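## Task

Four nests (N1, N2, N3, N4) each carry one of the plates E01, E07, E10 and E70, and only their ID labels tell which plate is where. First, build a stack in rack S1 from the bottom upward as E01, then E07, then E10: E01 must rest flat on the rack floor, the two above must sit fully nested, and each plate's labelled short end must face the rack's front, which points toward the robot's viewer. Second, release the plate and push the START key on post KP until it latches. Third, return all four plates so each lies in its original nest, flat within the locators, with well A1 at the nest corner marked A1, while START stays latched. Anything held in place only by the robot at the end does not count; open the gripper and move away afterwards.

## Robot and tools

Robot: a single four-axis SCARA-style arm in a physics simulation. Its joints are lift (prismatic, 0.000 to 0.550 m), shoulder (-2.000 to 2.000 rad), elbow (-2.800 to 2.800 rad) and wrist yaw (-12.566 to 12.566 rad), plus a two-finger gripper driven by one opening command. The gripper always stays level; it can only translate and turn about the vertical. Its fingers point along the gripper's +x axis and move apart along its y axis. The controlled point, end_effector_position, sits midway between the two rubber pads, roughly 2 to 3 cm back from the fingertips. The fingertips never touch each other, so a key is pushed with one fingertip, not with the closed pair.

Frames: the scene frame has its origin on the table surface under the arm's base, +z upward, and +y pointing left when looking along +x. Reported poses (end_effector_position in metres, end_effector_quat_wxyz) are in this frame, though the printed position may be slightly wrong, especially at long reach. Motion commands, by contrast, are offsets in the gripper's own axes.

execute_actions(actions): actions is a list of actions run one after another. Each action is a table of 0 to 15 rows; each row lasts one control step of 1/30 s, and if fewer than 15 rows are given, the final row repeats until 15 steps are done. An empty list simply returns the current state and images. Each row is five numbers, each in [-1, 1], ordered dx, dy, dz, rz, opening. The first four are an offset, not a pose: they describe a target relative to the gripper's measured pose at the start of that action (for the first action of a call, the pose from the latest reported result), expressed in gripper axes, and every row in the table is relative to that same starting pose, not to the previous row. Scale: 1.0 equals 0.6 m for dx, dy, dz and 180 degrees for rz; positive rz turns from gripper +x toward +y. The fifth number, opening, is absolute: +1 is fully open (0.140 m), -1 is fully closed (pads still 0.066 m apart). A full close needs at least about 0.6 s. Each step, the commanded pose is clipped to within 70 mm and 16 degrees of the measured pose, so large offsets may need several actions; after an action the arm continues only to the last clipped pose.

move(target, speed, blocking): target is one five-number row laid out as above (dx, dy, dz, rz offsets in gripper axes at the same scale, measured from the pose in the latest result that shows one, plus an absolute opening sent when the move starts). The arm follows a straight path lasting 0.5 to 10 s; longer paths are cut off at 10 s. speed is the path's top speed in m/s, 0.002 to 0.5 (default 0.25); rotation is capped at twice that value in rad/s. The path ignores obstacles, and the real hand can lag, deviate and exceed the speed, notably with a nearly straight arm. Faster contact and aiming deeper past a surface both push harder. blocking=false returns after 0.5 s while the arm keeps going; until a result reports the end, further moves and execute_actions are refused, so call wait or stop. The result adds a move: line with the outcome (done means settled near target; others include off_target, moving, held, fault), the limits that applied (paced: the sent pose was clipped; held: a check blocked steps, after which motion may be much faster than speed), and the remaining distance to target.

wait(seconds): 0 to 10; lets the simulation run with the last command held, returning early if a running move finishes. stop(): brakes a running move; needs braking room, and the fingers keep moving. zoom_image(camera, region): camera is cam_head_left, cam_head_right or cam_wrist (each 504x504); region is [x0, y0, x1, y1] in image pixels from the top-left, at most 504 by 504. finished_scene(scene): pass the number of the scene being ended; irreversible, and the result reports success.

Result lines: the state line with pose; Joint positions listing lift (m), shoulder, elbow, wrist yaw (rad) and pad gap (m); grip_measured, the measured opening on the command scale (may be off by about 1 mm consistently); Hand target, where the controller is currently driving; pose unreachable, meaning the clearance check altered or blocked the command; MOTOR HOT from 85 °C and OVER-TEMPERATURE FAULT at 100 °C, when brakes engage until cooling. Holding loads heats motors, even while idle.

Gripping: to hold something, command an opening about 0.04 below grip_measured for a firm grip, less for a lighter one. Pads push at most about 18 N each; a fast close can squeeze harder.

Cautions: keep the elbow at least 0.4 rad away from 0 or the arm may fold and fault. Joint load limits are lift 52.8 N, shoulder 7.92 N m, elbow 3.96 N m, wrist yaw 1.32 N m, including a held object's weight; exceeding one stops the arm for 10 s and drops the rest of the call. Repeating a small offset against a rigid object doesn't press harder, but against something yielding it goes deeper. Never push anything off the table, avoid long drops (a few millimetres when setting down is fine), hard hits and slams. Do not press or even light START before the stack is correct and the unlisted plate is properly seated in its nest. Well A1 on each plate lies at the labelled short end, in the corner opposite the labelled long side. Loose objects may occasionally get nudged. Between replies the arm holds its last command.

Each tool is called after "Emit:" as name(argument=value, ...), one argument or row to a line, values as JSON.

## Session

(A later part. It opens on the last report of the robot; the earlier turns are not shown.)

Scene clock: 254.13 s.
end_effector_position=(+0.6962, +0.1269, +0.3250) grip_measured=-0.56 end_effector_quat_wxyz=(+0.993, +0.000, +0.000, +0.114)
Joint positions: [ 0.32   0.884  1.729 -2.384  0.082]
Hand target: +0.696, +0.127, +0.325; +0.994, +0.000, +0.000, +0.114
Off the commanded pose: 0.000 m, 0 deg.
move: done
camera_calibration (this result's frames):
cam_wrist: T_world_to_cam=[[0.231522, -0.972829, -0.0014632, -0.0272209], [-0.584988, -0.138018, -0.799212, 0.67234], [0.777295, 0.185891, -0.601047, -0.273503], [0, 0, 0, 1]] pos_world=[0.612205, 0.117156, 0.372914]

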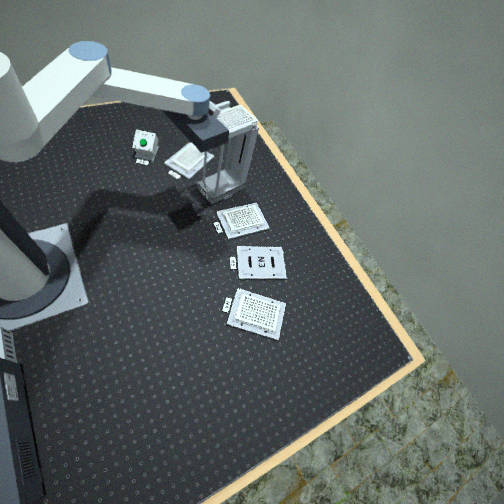

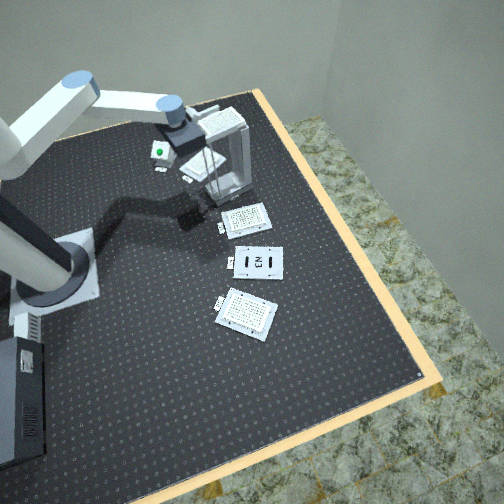

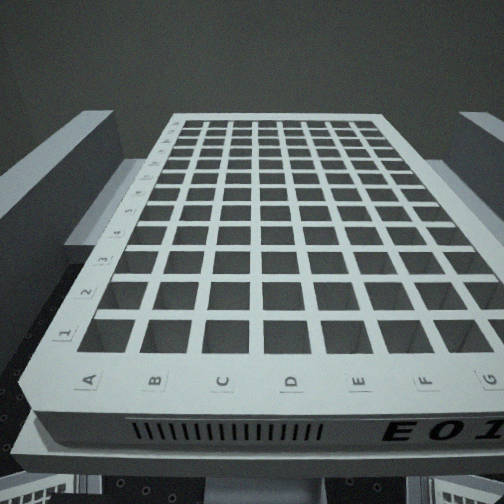

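Emit:
move(
  target=[0.003, 0, -0.0133, 0, -0.6],
  speed=0.05,
)

Emit:
zoom_image(
  camera="cam_wrist",
  region=[0, 400, 160, 504],
)

Emit:
zoom_image(
  camera="cam_wrist",
  region=[344, 400, 504, 504],
)

Scene clock: 270.13 s.
end_effector_position=(+0.6979, +0.1274, +0.3170) grip_measured=-0.56 end_effector_quat_wxyz=(+0.993, +0.000, +0.000, +0.114)
Joint positions: [ 0.312  0.879  1.739 -2.39   0.082]
Hand target: +0.698, +0.127, +0.317; +0.993, +0.000, +0.000, +0.114
Off the commanded pose: 0.000 m, 0 deg.
move: done
camera_calibration (this result's frames):
cam_wrist: T_world_to_cam=[[0.231784, -0.972766, -0.0014632, -0.0273674], [-0.584951, -0.138176, -0.799212, 0.667004], [0.777244, 0.186101, -0.601047, -0.27972], [0, 0, 0, 1]] pos_world=[0.613919, 0.117598, 0.364913]

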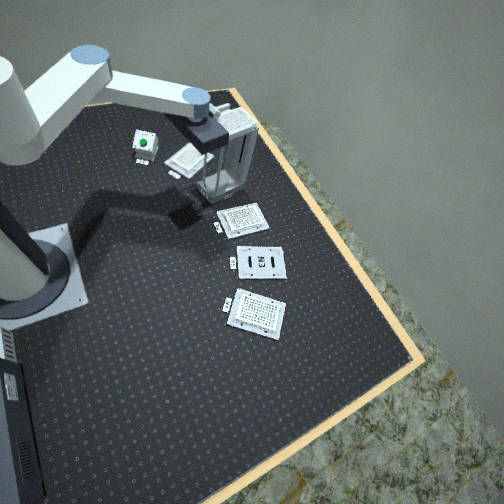

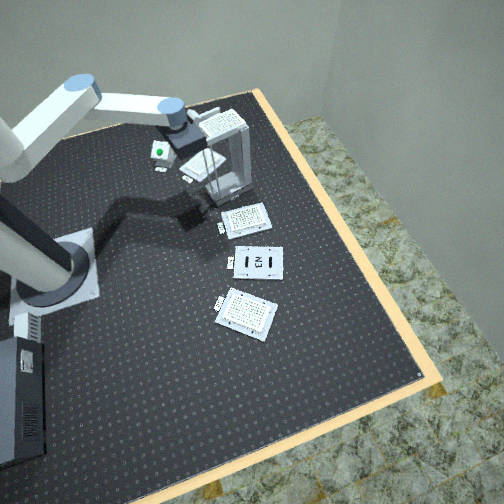

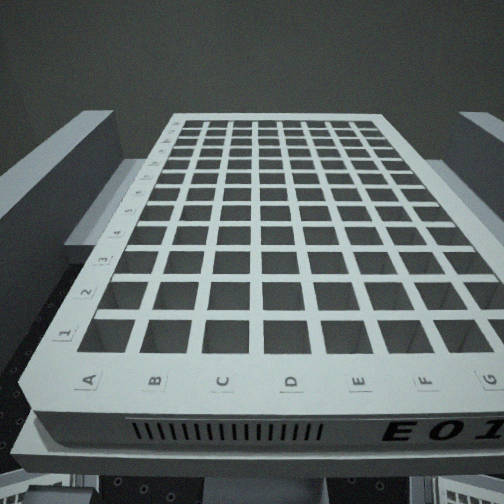

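Region (0, 400, 160, 504) of cam_wrist's 504x504 image, scaled by 3.150, with more detail than that image has; it fills the top 328 rows of this view, and the rest is white.

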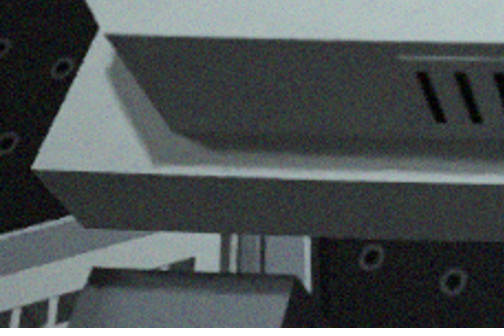

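Region (344, 400, 504, 504) of cam_wrist's 504x504 image, scaled by 3.150, with more detail than that image has; it fills the top 328 rows of this view, and the rest is white.

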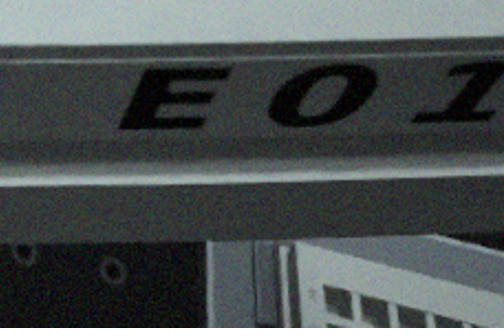

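Emit:
move(
  target=[0, 0, -0.04, 0, -0.6],
  speed=0.04,
)

Emit:
zoom_image(
  camera="cam_wrist",
  region=[110, 60, 290, 180],
)

Emit:
zoom_image(
  camera="cam_wrist",
  region=[280, 60, 460, 180],
)

Scene clock: 277.50 s.
end_effector_position=(+0.6979, +0.1274, +0.2929) grip_measured=-0.56 end_effector_quat_wxyz=(+0.993, +0.000, +0.000, +0.114)
Joint positions: [ 0.288  0.879  1.739 -2.39   0.082]
Hand target: +0.698, +0.127, +0.293; +0.993, +0.000, +0.000, +0.114
Off the commanded pose: 0.000 m, 0 deg.
move: done
camera_calibration (this result's frames):
cam_wrist: T_world_to_cam=[[0.231774, -0.972768, -0.0014632, -0.0273976], [-0.584952, -0.13817, -0.799212, 0.647765], [0.777246, 0.186093, -0.601047, -0.294187], [0, 0, 0, 1]] pos_world=[0.613917, 0.117596, 0.340841]

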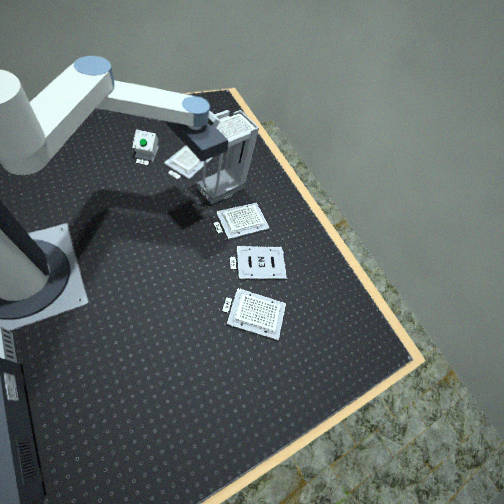

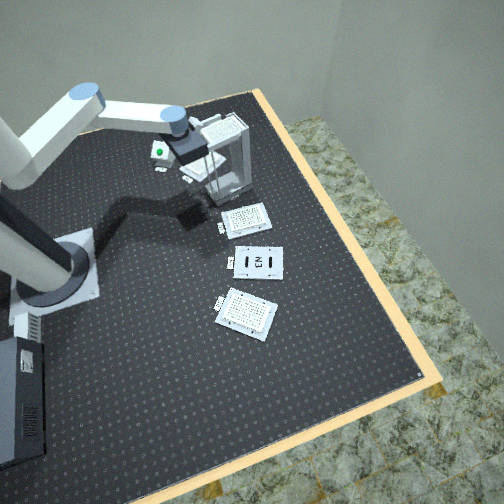

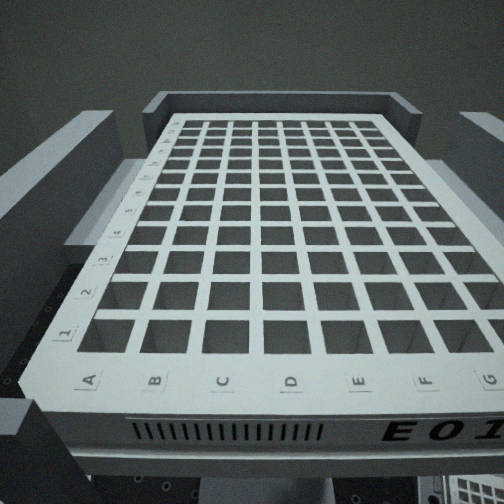

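Region (110, 60, 290, 180) of cam_wrist's 504x504 image, scaled by 2.800, with more detail than that image has.

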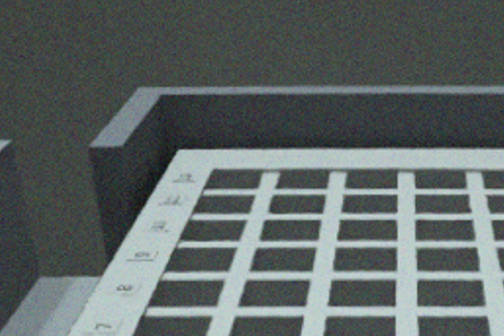

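Region (280, 60, 460, 180) of cam_wrist's 504x504 image, scaled by 2.800, with more detail than that image has.

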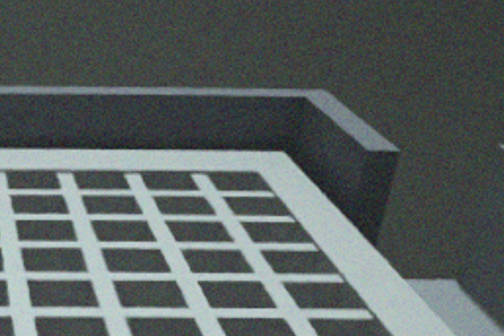

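Emit:
move(
  target=[0, 0, -0.32, 0, -0.6],
  speed=0.15,
)

Emit:
zoom_image(
  camera="cam_wrist",
  region=[0, 380, 504, 504],
)

Emit:
zoom_image(
  camera="cam_head_right",
  region=[170, 130, 270, 220],
)

Scene clock: 287.00 s.
end_effector_position=(+0.6979, +0.1274, +0.1009) grip_measured=-0.56 end_effector_quat_wxyz=(+0.993, +0.000, +0.000, +0.114)
Joint positions: [ 0.096  0.879  1.739 -2.39   0.082]
Hand target: +0.698, +0.127, +0.101; +0.993, +0.000, +0.000, +0.114
Off the commanded pose: 0.000 m, 0 deg.
move: done
camera_calibration (this result's frames):
cam_wrist: T_world_to_cam=[[0.231718, -0.972782, -0.0014632, -0.0276559], [-0.58496, -0.138136, -0.799212, 0.494255], [0.777257, 0.186048, -0.601047, -0.409626], [0, 0, 0, 1]] pos_world=[0.613912, 0.117581, 0.14877]

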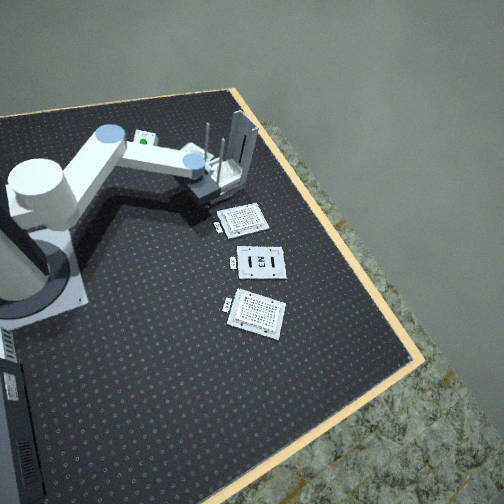

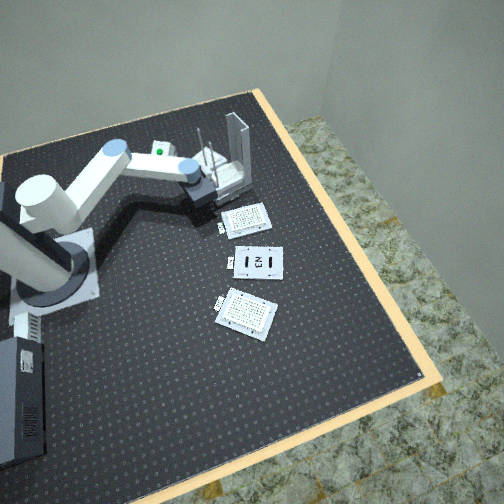

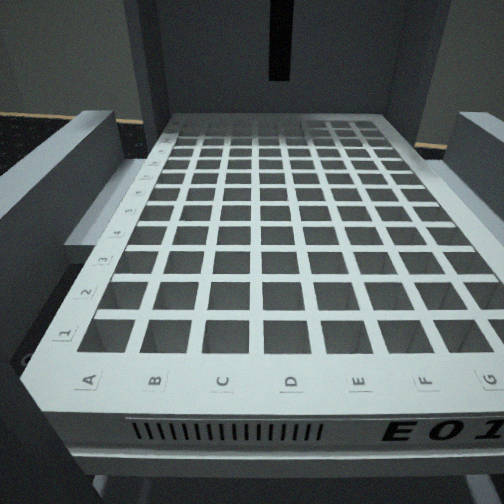

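Region (0, 380, 504, 504) of cam_wrist's 504x504 image, scaled by 1.000; it fills the top 124 rows of this view, and the rest is white.

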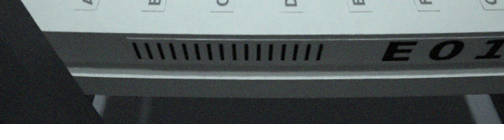

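Region (170, 130, 270, 220) of cam_head_right's 504x504 image, scaled by 5.040, with more detail than that image has; it fills the top 454 rows of this view, and the rest is white.

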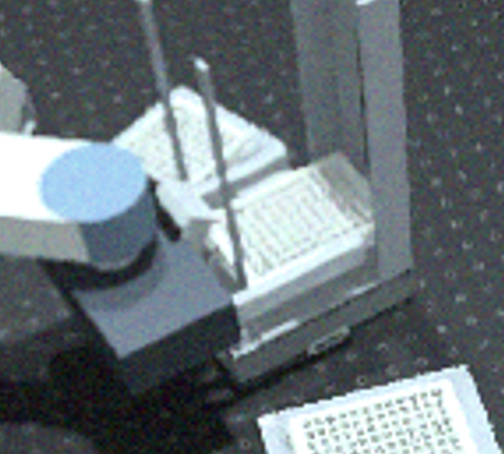

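Emit:
zoom_image(
  camera="cam_wrist",
  region=[60, 450, 200, 504],
)

Emit:
zoom_image(
  camera="cam_wrist",
  region=[384, 450, 504, 504],
)

Region (60, 450, 200, 504) of cam_wrist's 504x504 image, scaled by 3.600, with more detail than that image has; it fills the top 194 rows of this view, and the rest is white.

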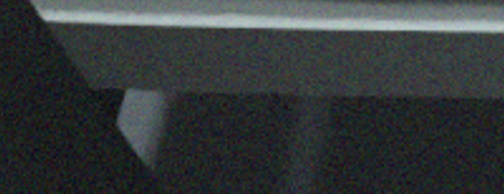

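Region (384, 450, 504, 504) of cam_wrist's 504x504 image, scaled by 4.200, with more detail than that image has; it fills the top 227 rows of this view, and the rest is white.

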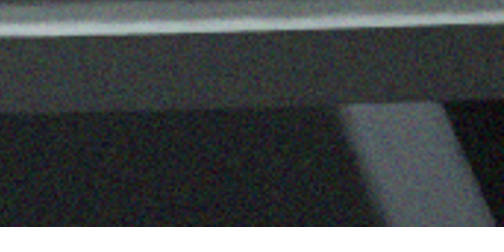

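Emit:
move(
  target=[0, 0, -0.045, 0, -0.6],
  speed=0.05,
)

Emit:
zoom_image(
  camera="cam_wrist",
  region=[0, 400, 250, 504],
)

Emit:
zoom_image(
  camera="cam_head_right",
  region=[190, 150, 260, 215],
)

Scene clock: 296.77 s.
end_effector_position=(+0.6979, +0.1274, +0.0738) grip_measured=-0.56 end_effector_quat_wxyz=(+0.993, +0.000, +0.000, +0.114)
Joint positions: [ 0.069  0.879  1.739 -2.39   0.082]
Hand target: +0.698, +0.127, +0.074; +0.993, +0.000, +0.000, +0.114
Off the commanded pose: 0.000 m, 0 deg.
move: done
camera_calibration (this result's frames):
cam_wrist: T_world_to_cam=[[0.231706, -0.972785, -0.0014632, -0.0276907], [-0.584962, -0.138129, -0.799212, 0.472618], [0.777259, 0.186038, -0.601047, -0.425896], [0, 0, 0, 1]] pos_world=[0.613911, 0.117578, 0.121698]

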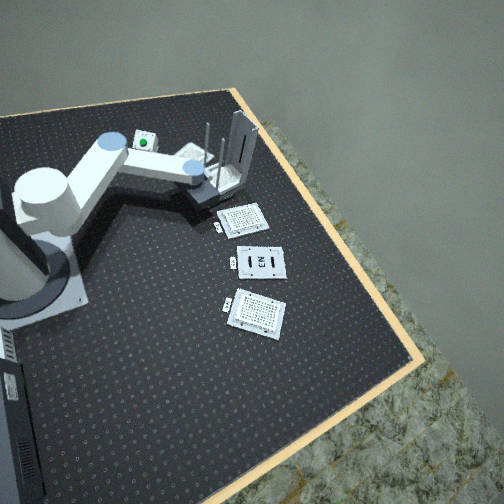

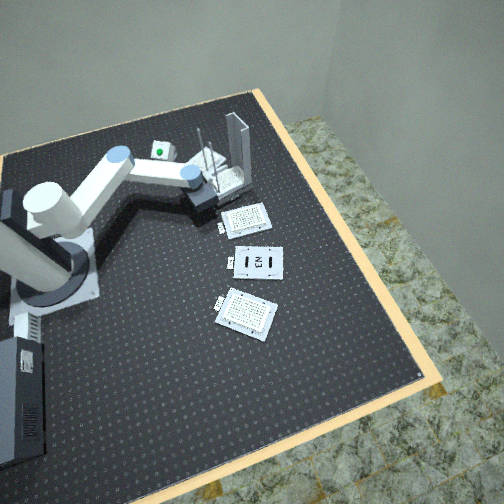

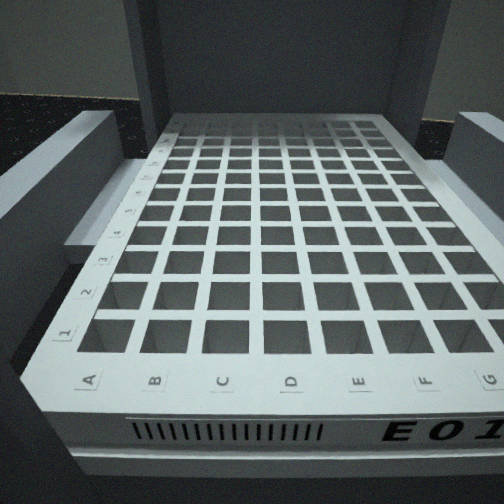

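Region (0, 400, 250, 504) of cam_wrist's 504x504 image, scaled by 2.016, with more detail than that image has; it fills the top 210 rows of this view, and the rest is white.

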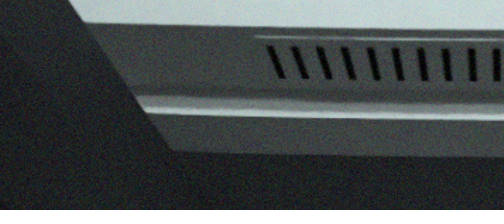

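Region (190, 150, 260, 215) of cam_head_right's 504x504 image, scaled by 7.200, with more detail than that image has; it fills the top 468 rows of this view, and the rest is white.

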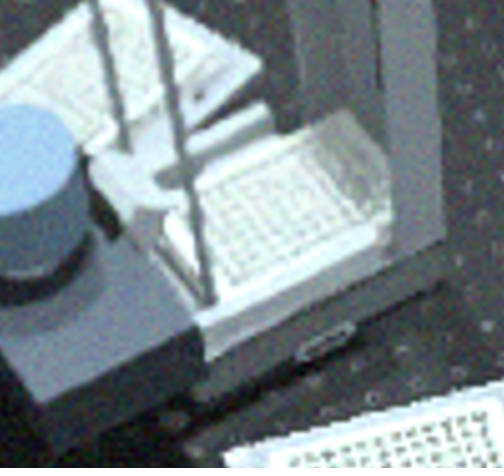

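Emit:
execute_actions(
  actions=[
    [[0,0,-0.004,0,-0.6],[0,0,-0.006,0,-0.6],[0,0,-0.008,0,-0.6]],
    [[0,0,-0.0017,0,-0.6]],
    [[0,0,-0.0017,0,-0.6]],
    [[0,0,-0.0017,0,-0.6]],
    [[0,0,-0.0017,0,-0.6]],
  ],
)

Scene clock: 304.13 s.
end_effector_position=(+0.6979, +0.1274, +0.0646) grip_measured=-0.56 end_effector_quat_wxyz=(+0.993, +0.000, +0.000, +0.114)
Joint positions: [ 0.06   0.879  1.739 -2.39   0.082]
Hand target: +0.698, +0.127, +0.065; +0.993, +0.000, +0.000, +0.114
Off the commanded pose: 0.000 m, 0 deg.
camera_calibration (this result's frames):
cam_wrist: T_world_to_cam=[[0.231698, -0.972787, -0.0014632, -0.0277008], [-0.584963, -0.138124, -0.799212, 0.465236], [0.777261, 0.186031, -0.601047, -0.431446], [0, 0, 0, 1]] pos_world=[0.61391, 0.117576, 0.112463]

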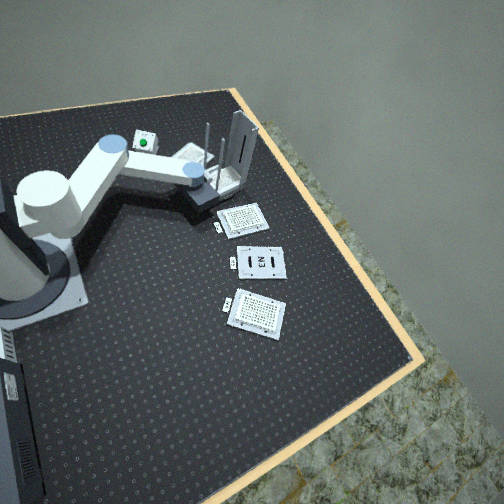

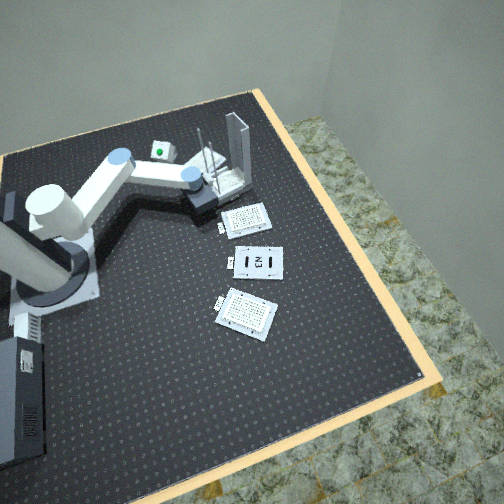

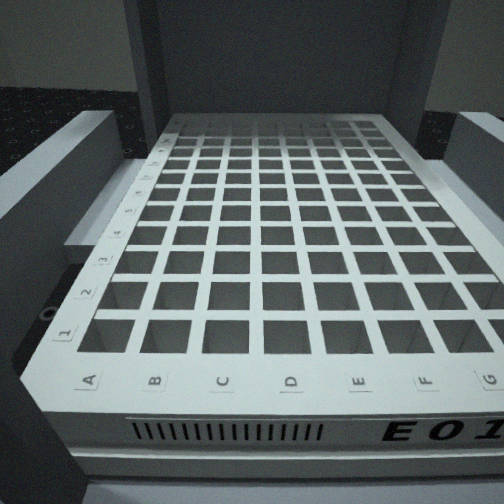

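Emit:
zoom_image(
  camera="cam_wrist",
  region=[40, 430, 200, 504],
)

Region (40, 430, 200, 504) of cam_wrist's 504x504 image, scaled by 3.150, with more detail than that image has; it fills the top 233 rows of this view, and the rest is white.

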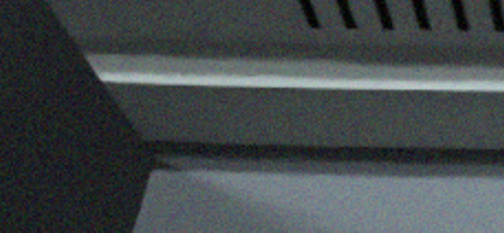

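Emit:
execute_actions(
  actions=[
    [[0,0,0,0,-0.55],[0,0,0,0,-0.52],[0,0,0,0,-0.48],[0,0,0,0,-0.42],[0,0,0,0,-0.36],[0,0,0,0,-0.3]],
  ],
)

Scene clock: 309.93 s.
end_effector_position=(+0.6979, +0.1273, +0.0646) grip_measured=-0.30 end_effector_quat_wxyz=(+0.993, +0.000, +0.000, +0.114)
Joint positions: [ 0.06   0.879  1.739 -2.39   0.092]
Hand target: +0.698, +0.127, +0.065; +0.993, +0.000, +0.000, +0.114
Off the commanded pose: 0.000 m, 0 deg.
camera_calibration (this result's frames):
cam_wrist: T_world_to_cam=[[0.231696, -0.972787, -0.0014632, -0.0276998], [-0.584963, -0.138123, -0.799212, 0.465237], [0.777261, 0.18603, -0.601047, -0.431445], [0, 0, 0, 1]] pos_world=[0.61391, 0.117576, 0.112464]

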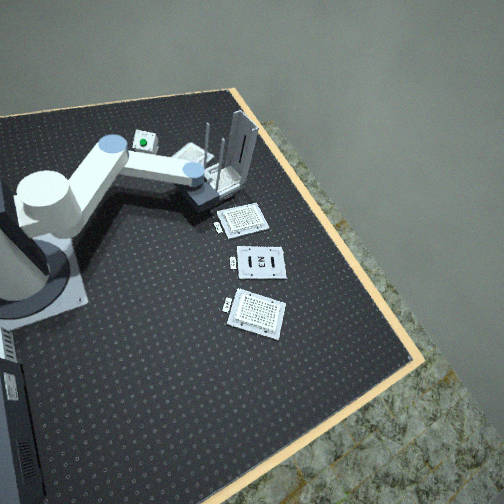

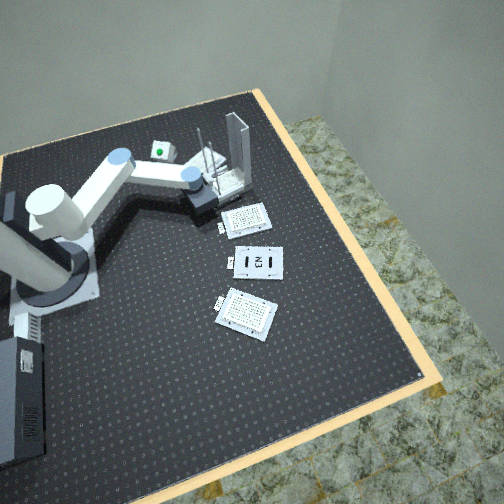

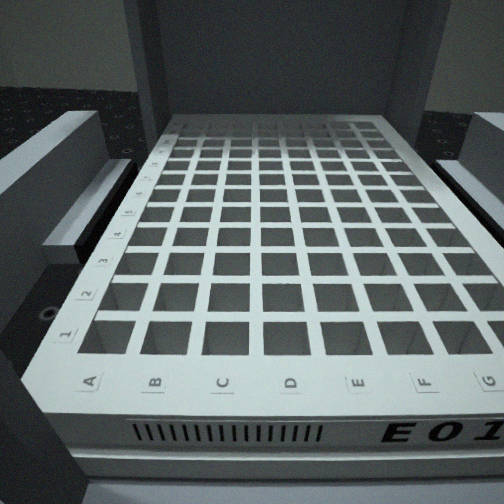

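Emit:
move(
  target=[-0.17, 0, 0.01, 0, 0.0],
  speed=0.25,
)

Scene clock: 320.53 s.
end_effector_position=(+0.5985, +0.1042, +0.0705) grip_measured=+0.00 end_effector_quat_wxyz=(+0.994, +0.000, +0.000, +0.114)
Joint positions: [ 0.066  1.105  1.203 -2.08   0.103]
Hand target: +0.599, +0.104, +0.071; +0.993, +0.000, +0.000, +0.114
Off the commanded pose: 0.000 m, 0 deg.
move: done
camera_calibration (this result's frames):
cam_wrist: T_world_to_cam=[[0.231383, -0.972862, -0.0014632, -0.0270089], [-0.585007, -0.137935, -0.799212, 0.408661], [0.777321, 0.18578, -0.601047, -0.346287], [0, 0, 0, 1]] pos_world=[0.514495, 0.094426, 0.118432]

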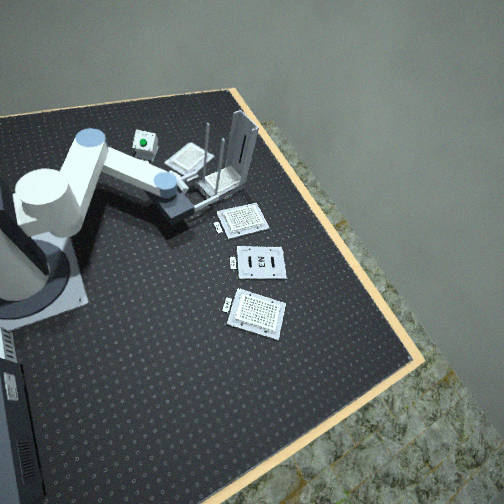

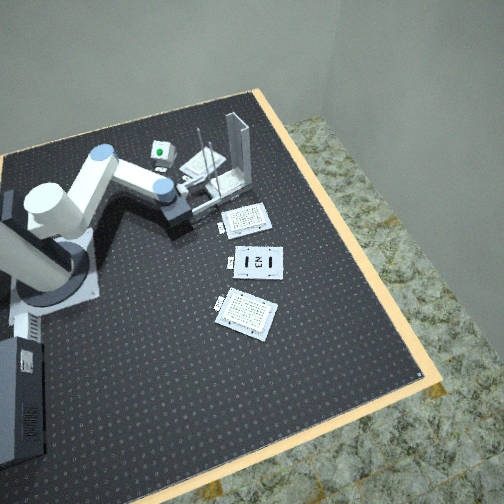

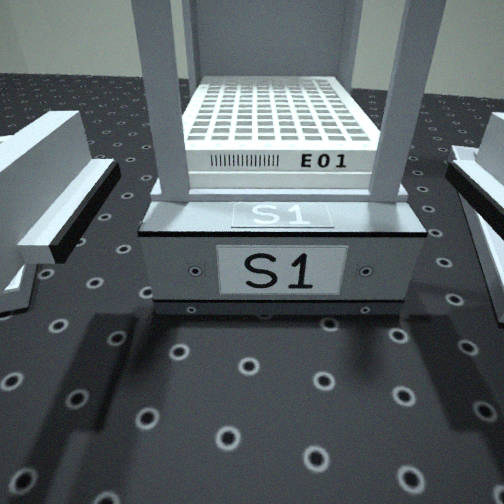

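Emit:
move(
  target=[-0.196, -0.7736, -0.0175, -0.303, 0.0],
  speed=0.35,
)

Emit:
move(
  target=[0, 0, -0.0427, 0, 0.0],
  speed=0.1,
)

Scene clock: 328.80 s.
end_effector_position=(+0.5891, -0.3745, +0.0601) grip_measured=+0.00 end_effector_quat_wxyz=(+0.935, +0.000, +0.000, -0.354)
Joint positions: [ 0.055 -0.158  1.865 -2.431  0.103]
Hand target: +0.589, -0.374, +0.060; +0.935, +0.000, +0.000, -0.354
Off the commanded pose: 0.000 m, 0 deg.
move: done
camera_calibration (this result's frames):
cam_wrist: T_world_to_cam=[[-0.658134, -0.7529, -0.0014632, 0.115834], [-0.45176, 0.396451, -0.799212, 0.450419], [0.602307, -0.525327, -0.601047, -0.419548], [0, 0, 0, 1]] pos_world=[0.532412, -0.311757, 0.107982]

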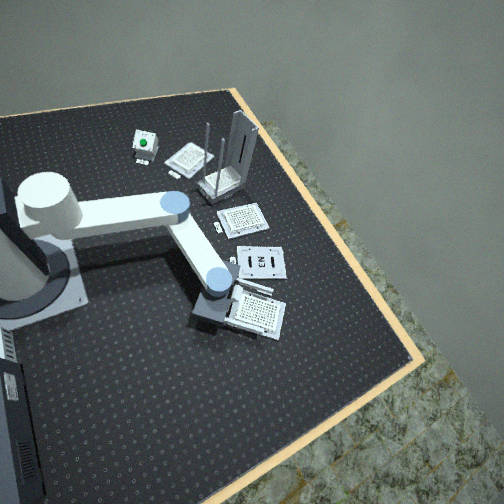

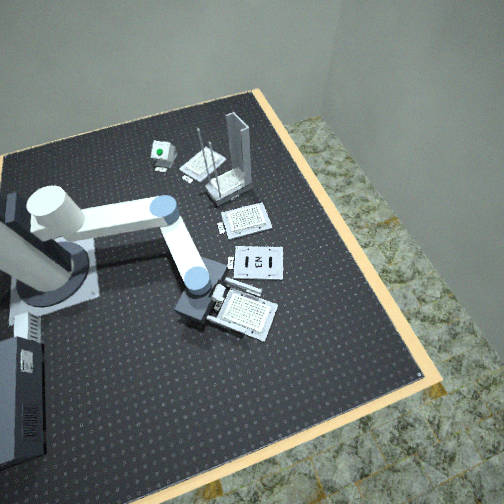

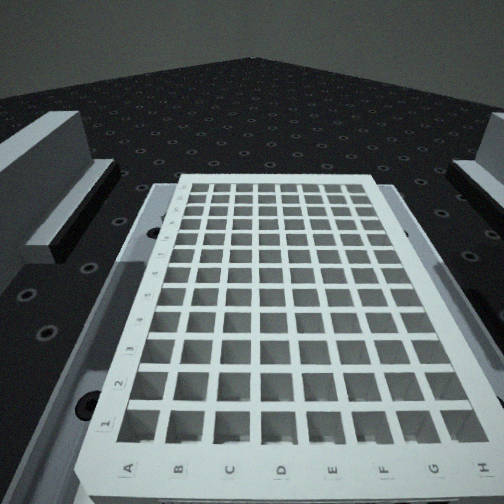

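Scene clock: 329.50 s.
end_effector_position=(+0.5891, -0.3745, +0.0344) grip_measured=+0.00 end_effector_quat_wxyz=(+0.935, +0.000, +0.000, -0.354)
Joint positions: [ 0.029 -0.158  1.865 -2.431  0.103]
Hand target: +0.589, -0.374, +0.034; +0.935, +0.000, +0.000, -0.354
Off the commanded pose: 0.000 m, 0 deg.
move: done
camera_calibration (this result's frames):
cam_wrist: T_world_to_cam=[[-0.658159, -0.752878, -0.0014632, 0.115806], [-0.451746, 0.396466, -0.799212, 0.429892], [0.602289, -0.525348, -0.601047, -0.434977], [0, 0, 0, 1]] pos_world=[0.532403, -0.311764, 0.0823031]

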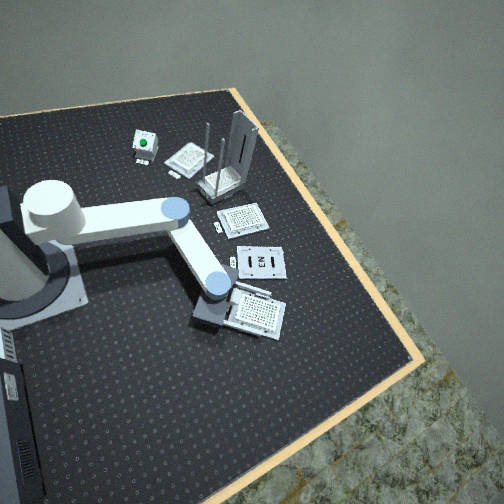

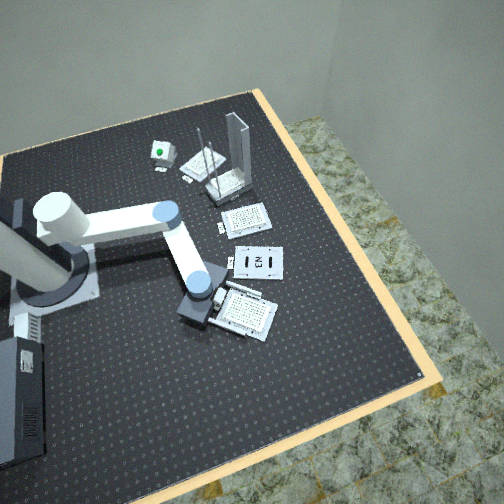

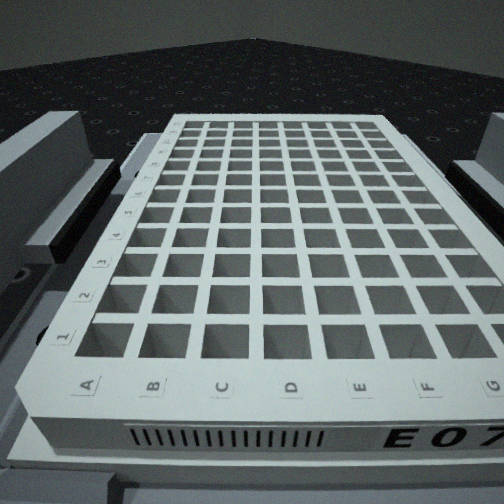

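Emit:
zoom_image(
  camera="cam_wrist",
  region=[160, 100, 400, 160],
)

Emit:
zoom_image(
  camera="cam_wrist",
  region=[0, 400, 160, 504],
)

Region (160, 100, 400, 160) of cam_wrist's 504x504 image, scaled by 2.100, with more detail than that image has; it fills the top 126 rows of this view, and the rest is white.

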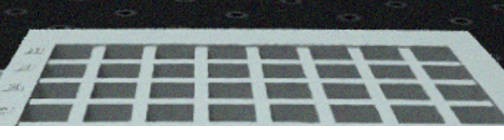

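Region (0, 400, 160, 504) of cam_wrist's 504x504 image, scaled by 3.150, with more detail than that image has; it fills the top 328 rows of this view, and the rest is white.

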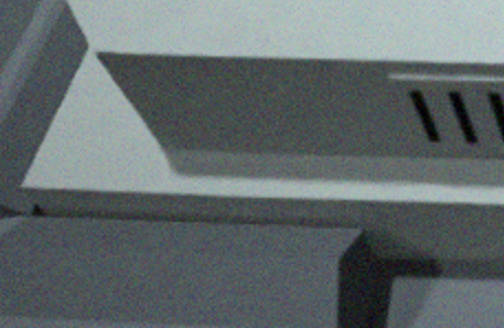

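Emit:
execute_actions(
  actions=[
    [[-0.00167,-0.0003,0,-0.0016,-0.5]],
    [[0,0,0,0,-0.52],[0,0,0,0,-0.53],[0,0,0,0,-0.54],[0,0,0,0,-0.55],[0,0,0,0,-0.56],[0,0,0,0,-0.57],[0,0,0,0,-0.58],[0,0,0,0,-0.59],[0,0,0,0,-0.60]],
  ],
)

Emit:
zoom_image(
  camera="cam_wrist",
  region=[0, 400, 160, 504],
)

Emit:
zoom_image(
  camera="cam_wrist",
  region=[160, 100, 400, 160],
)

Scene clock: 341.87 s.
end_effector_position=(+0.5882, -0.3740, +0.0344) grip_measured=-0.56 end_effector_quat_wxyz=(+0.934, +0.000, +0.000, -0.356)
Joint positions: [ 0.029 -0.154  1.859 -2.433  0.082]
Hand target: +0.588, -0.374, +0.034; +0.934, +0.000, +0.000, -0.356
Off the commanded pose: 0.000 m, 0 deg.
camera_calibration (this result's frames):
cam_wrist: T_world_to_cam=[[-0.661782, -0.749695, -0.0014632, 0.118987], [-0.449829, 0.39864, -0.799212, 0.42898], [0.599749, -0.528246, -0.601047, -0.433771], [0, 0, 0, 1]] pos_world=[0.531865, -0.310942, 0.0823038]

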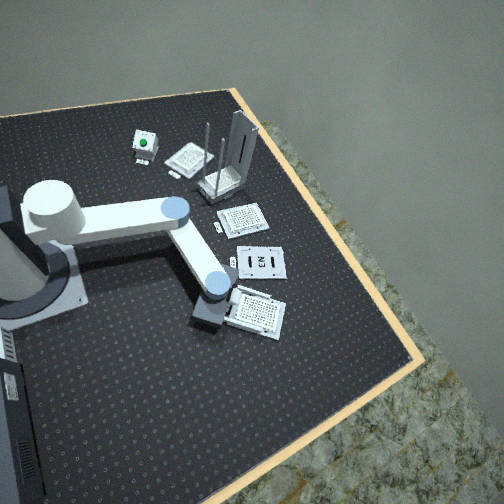

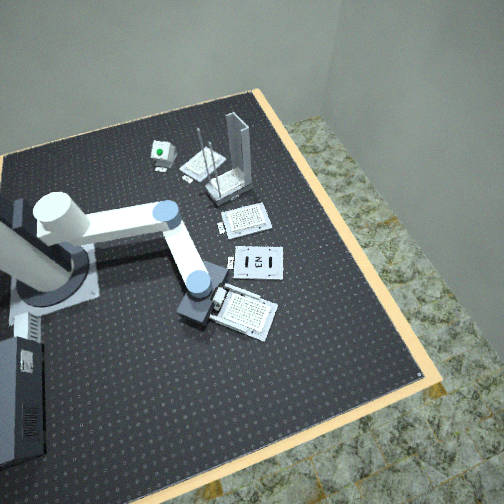

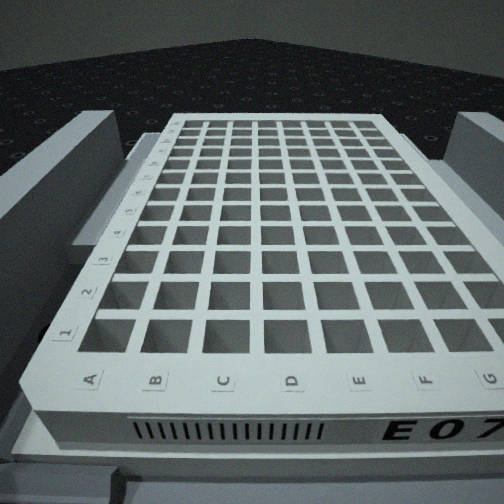

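Region (0, 400, 160, 504) of cam_wrist's 504x504 image, scaled by 3.150, with more detail than that image has; it fills the top 328 rows of this view, and the rest is white.

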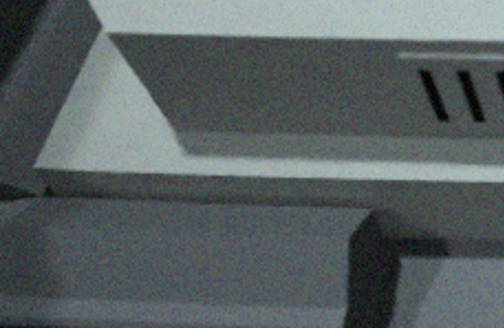

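Region (160, 100, 400, 160) of cam_wrist's 504x504 image, scaled by 2.100, with more detail than that image has; it fills the top 126 rows of this view, and the rest is white.

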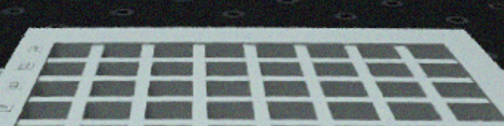

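Emit:
move(
  target=[0, 0, 0.03, 0, -0.6],
  speed=0.08,
)

Scene clock: 349.53 s.
end_effector_position=(+0.5882, -0.3740, +0.0525) grip_measured=-0.56 end_effector_quat_wxyz=(+0.934, +0.000, +0.000, -0.356)
Joint positions: [ 0.047 -0.154  1.859 -2.433  0.082]
Hand target: +0.588, -0.374, +0.052; +0.934, +0.000, +0.000, -0.356
Off the commanded pose: 0.000 m, 0 deg.
move: done
camera_calibration (this result's frames):
cam_wrist: T_world_to_cam=[[-0.661777, -0.749699, -0.0014632, 0.119011], [-0.449832, 0.398637, -0.799212, 0.443404], [0.599752, -0.528242, -0.601047, -0.422925], [0, 0, 0, 1]] pos_world=[0.531866, -0.310942, 0.10035]

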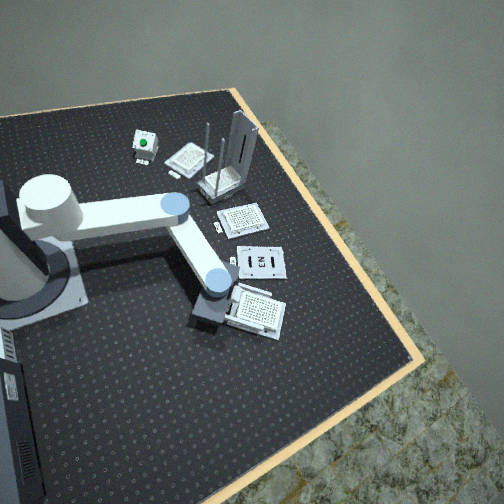

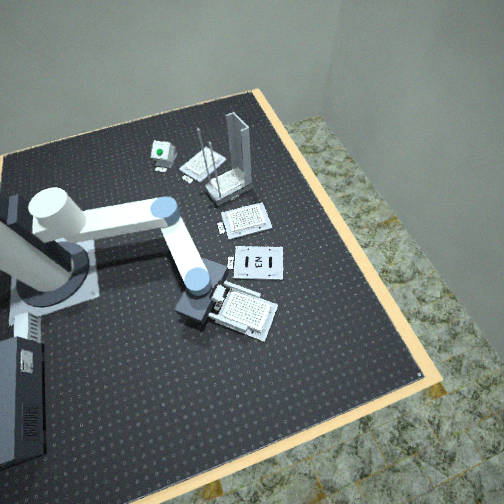

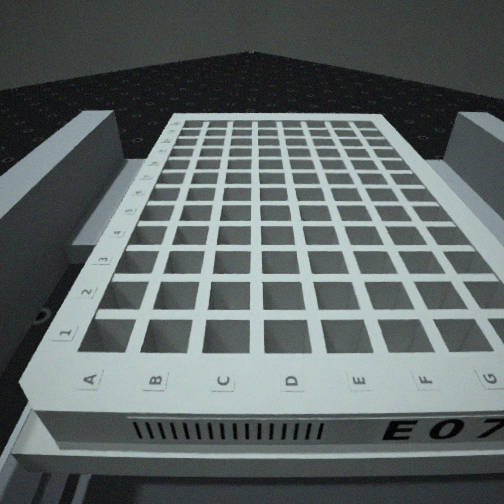

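Emit:
move(
  target=[-0.2942, 0.5216, 0.4542, 0.3046, -0.6],
  speed=0.35,
)

Scene clock: 354.13 s.
end_effector_position=(+0.6647, -0.0228, +0.3250) grip_measured=-0.56 end_effector_quat_wxyz=(+0.993, +0.000, +0.000, +0.114)
Joint positions: [ 0.32   0.581  1.51  -1.862  0.082]
Hand target: +0.665, -0.023, +0.325; +0.993, +0.000, +0.000, +0.114
Off the commanded pose: 0.000 m, 0 deg.
move: done
camera_calibration (this result's frames):
cam_wrist: T_world_to_cam=[[0.232281, -0.972648, -0.0014632, -0.166051], [-0.58488, -0.138474, -0.799212, 0.63322], [0.777149, 0.186497, -0.601047, -0.221143], [0, 0, 0, 1]] pos_world=[0.58079, -0.0325818, 0.372917]

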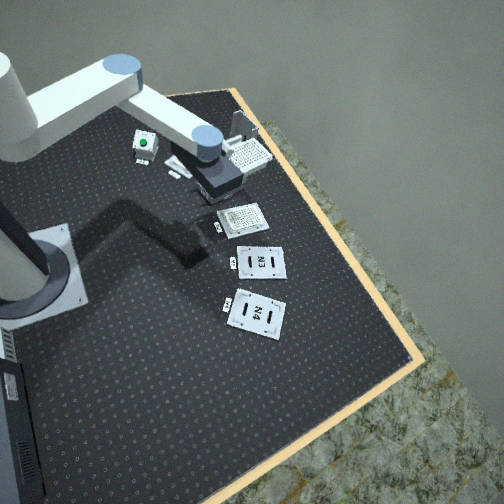

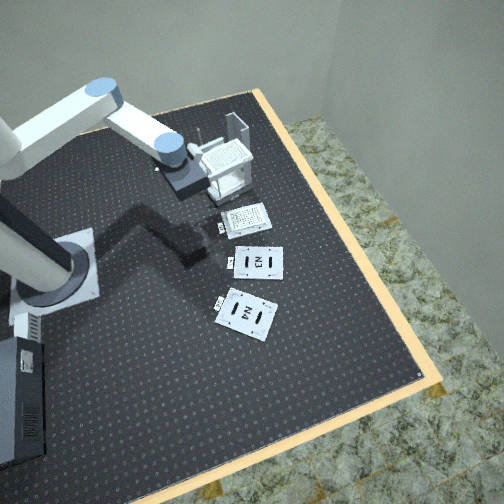

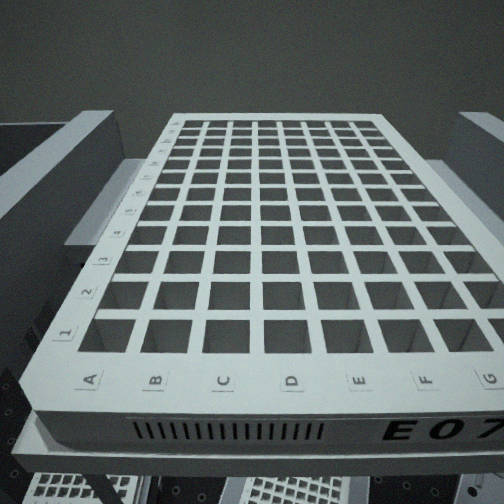

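Emit:
move(
  target=[0.11045, 0.23127, -0.008, -0.00019, -0.6],
  speed=0.25,
)

Emit:
zoom_image(
  camera="cam_wrist",
  region=[0, 400, 160, 504],
)

Scene clock: 361.93 s.
end_effector_position=(+0.6977, +0.1276, +0.3202) grip_measured=-0.56 end_effector_quat_wxyz=(+0.993, +0.000, +0.000, +0.114)
Joint positions: [ 0.315  0.88   1.739 -2.389  0.082]
Hand target: +0.698, +0.127, +0.320; +0.993, +0.000, +0.000, +0.114
Off the commanded pose: 0.000 m, 0 deg.
move: done
camera_calibration (this result's frames):
cam_wrist: T_world_to_cam=[[0.232352, -0.972631, -0.0014632, -0.027518], [-0.58487, -0.138517, -0.799212, 0.669499], [0.777136, 0.186554, -0.601047, -0.277663], [0, 0, 0, 1]] pos_world=[0.613746, 0.117772, 0.368143]

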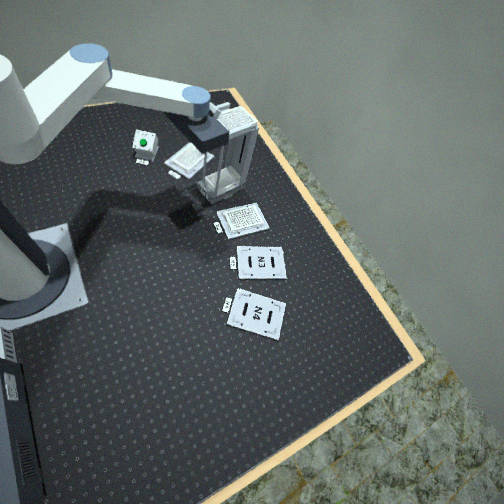

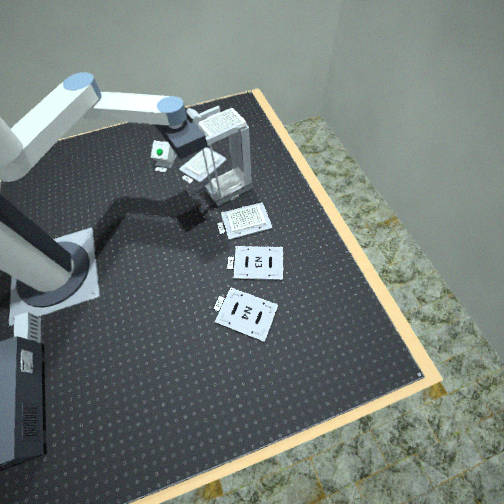

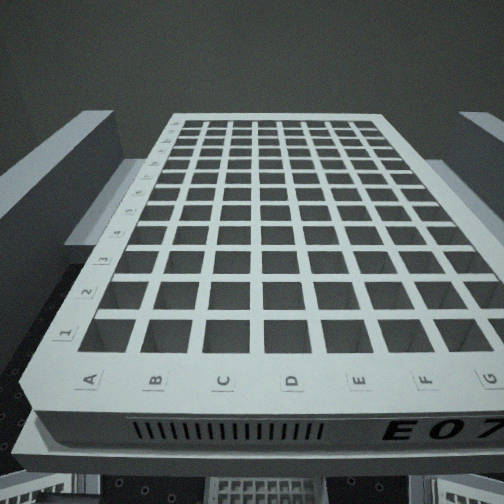

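Region (0, 400, 160, 504) of cam_wrist's 504x504 image, scaled by 3.150, with more detail than that image has; it fills the top 328 rows of this view, and the rest is white.

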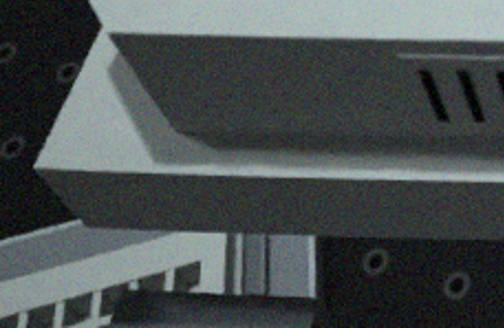

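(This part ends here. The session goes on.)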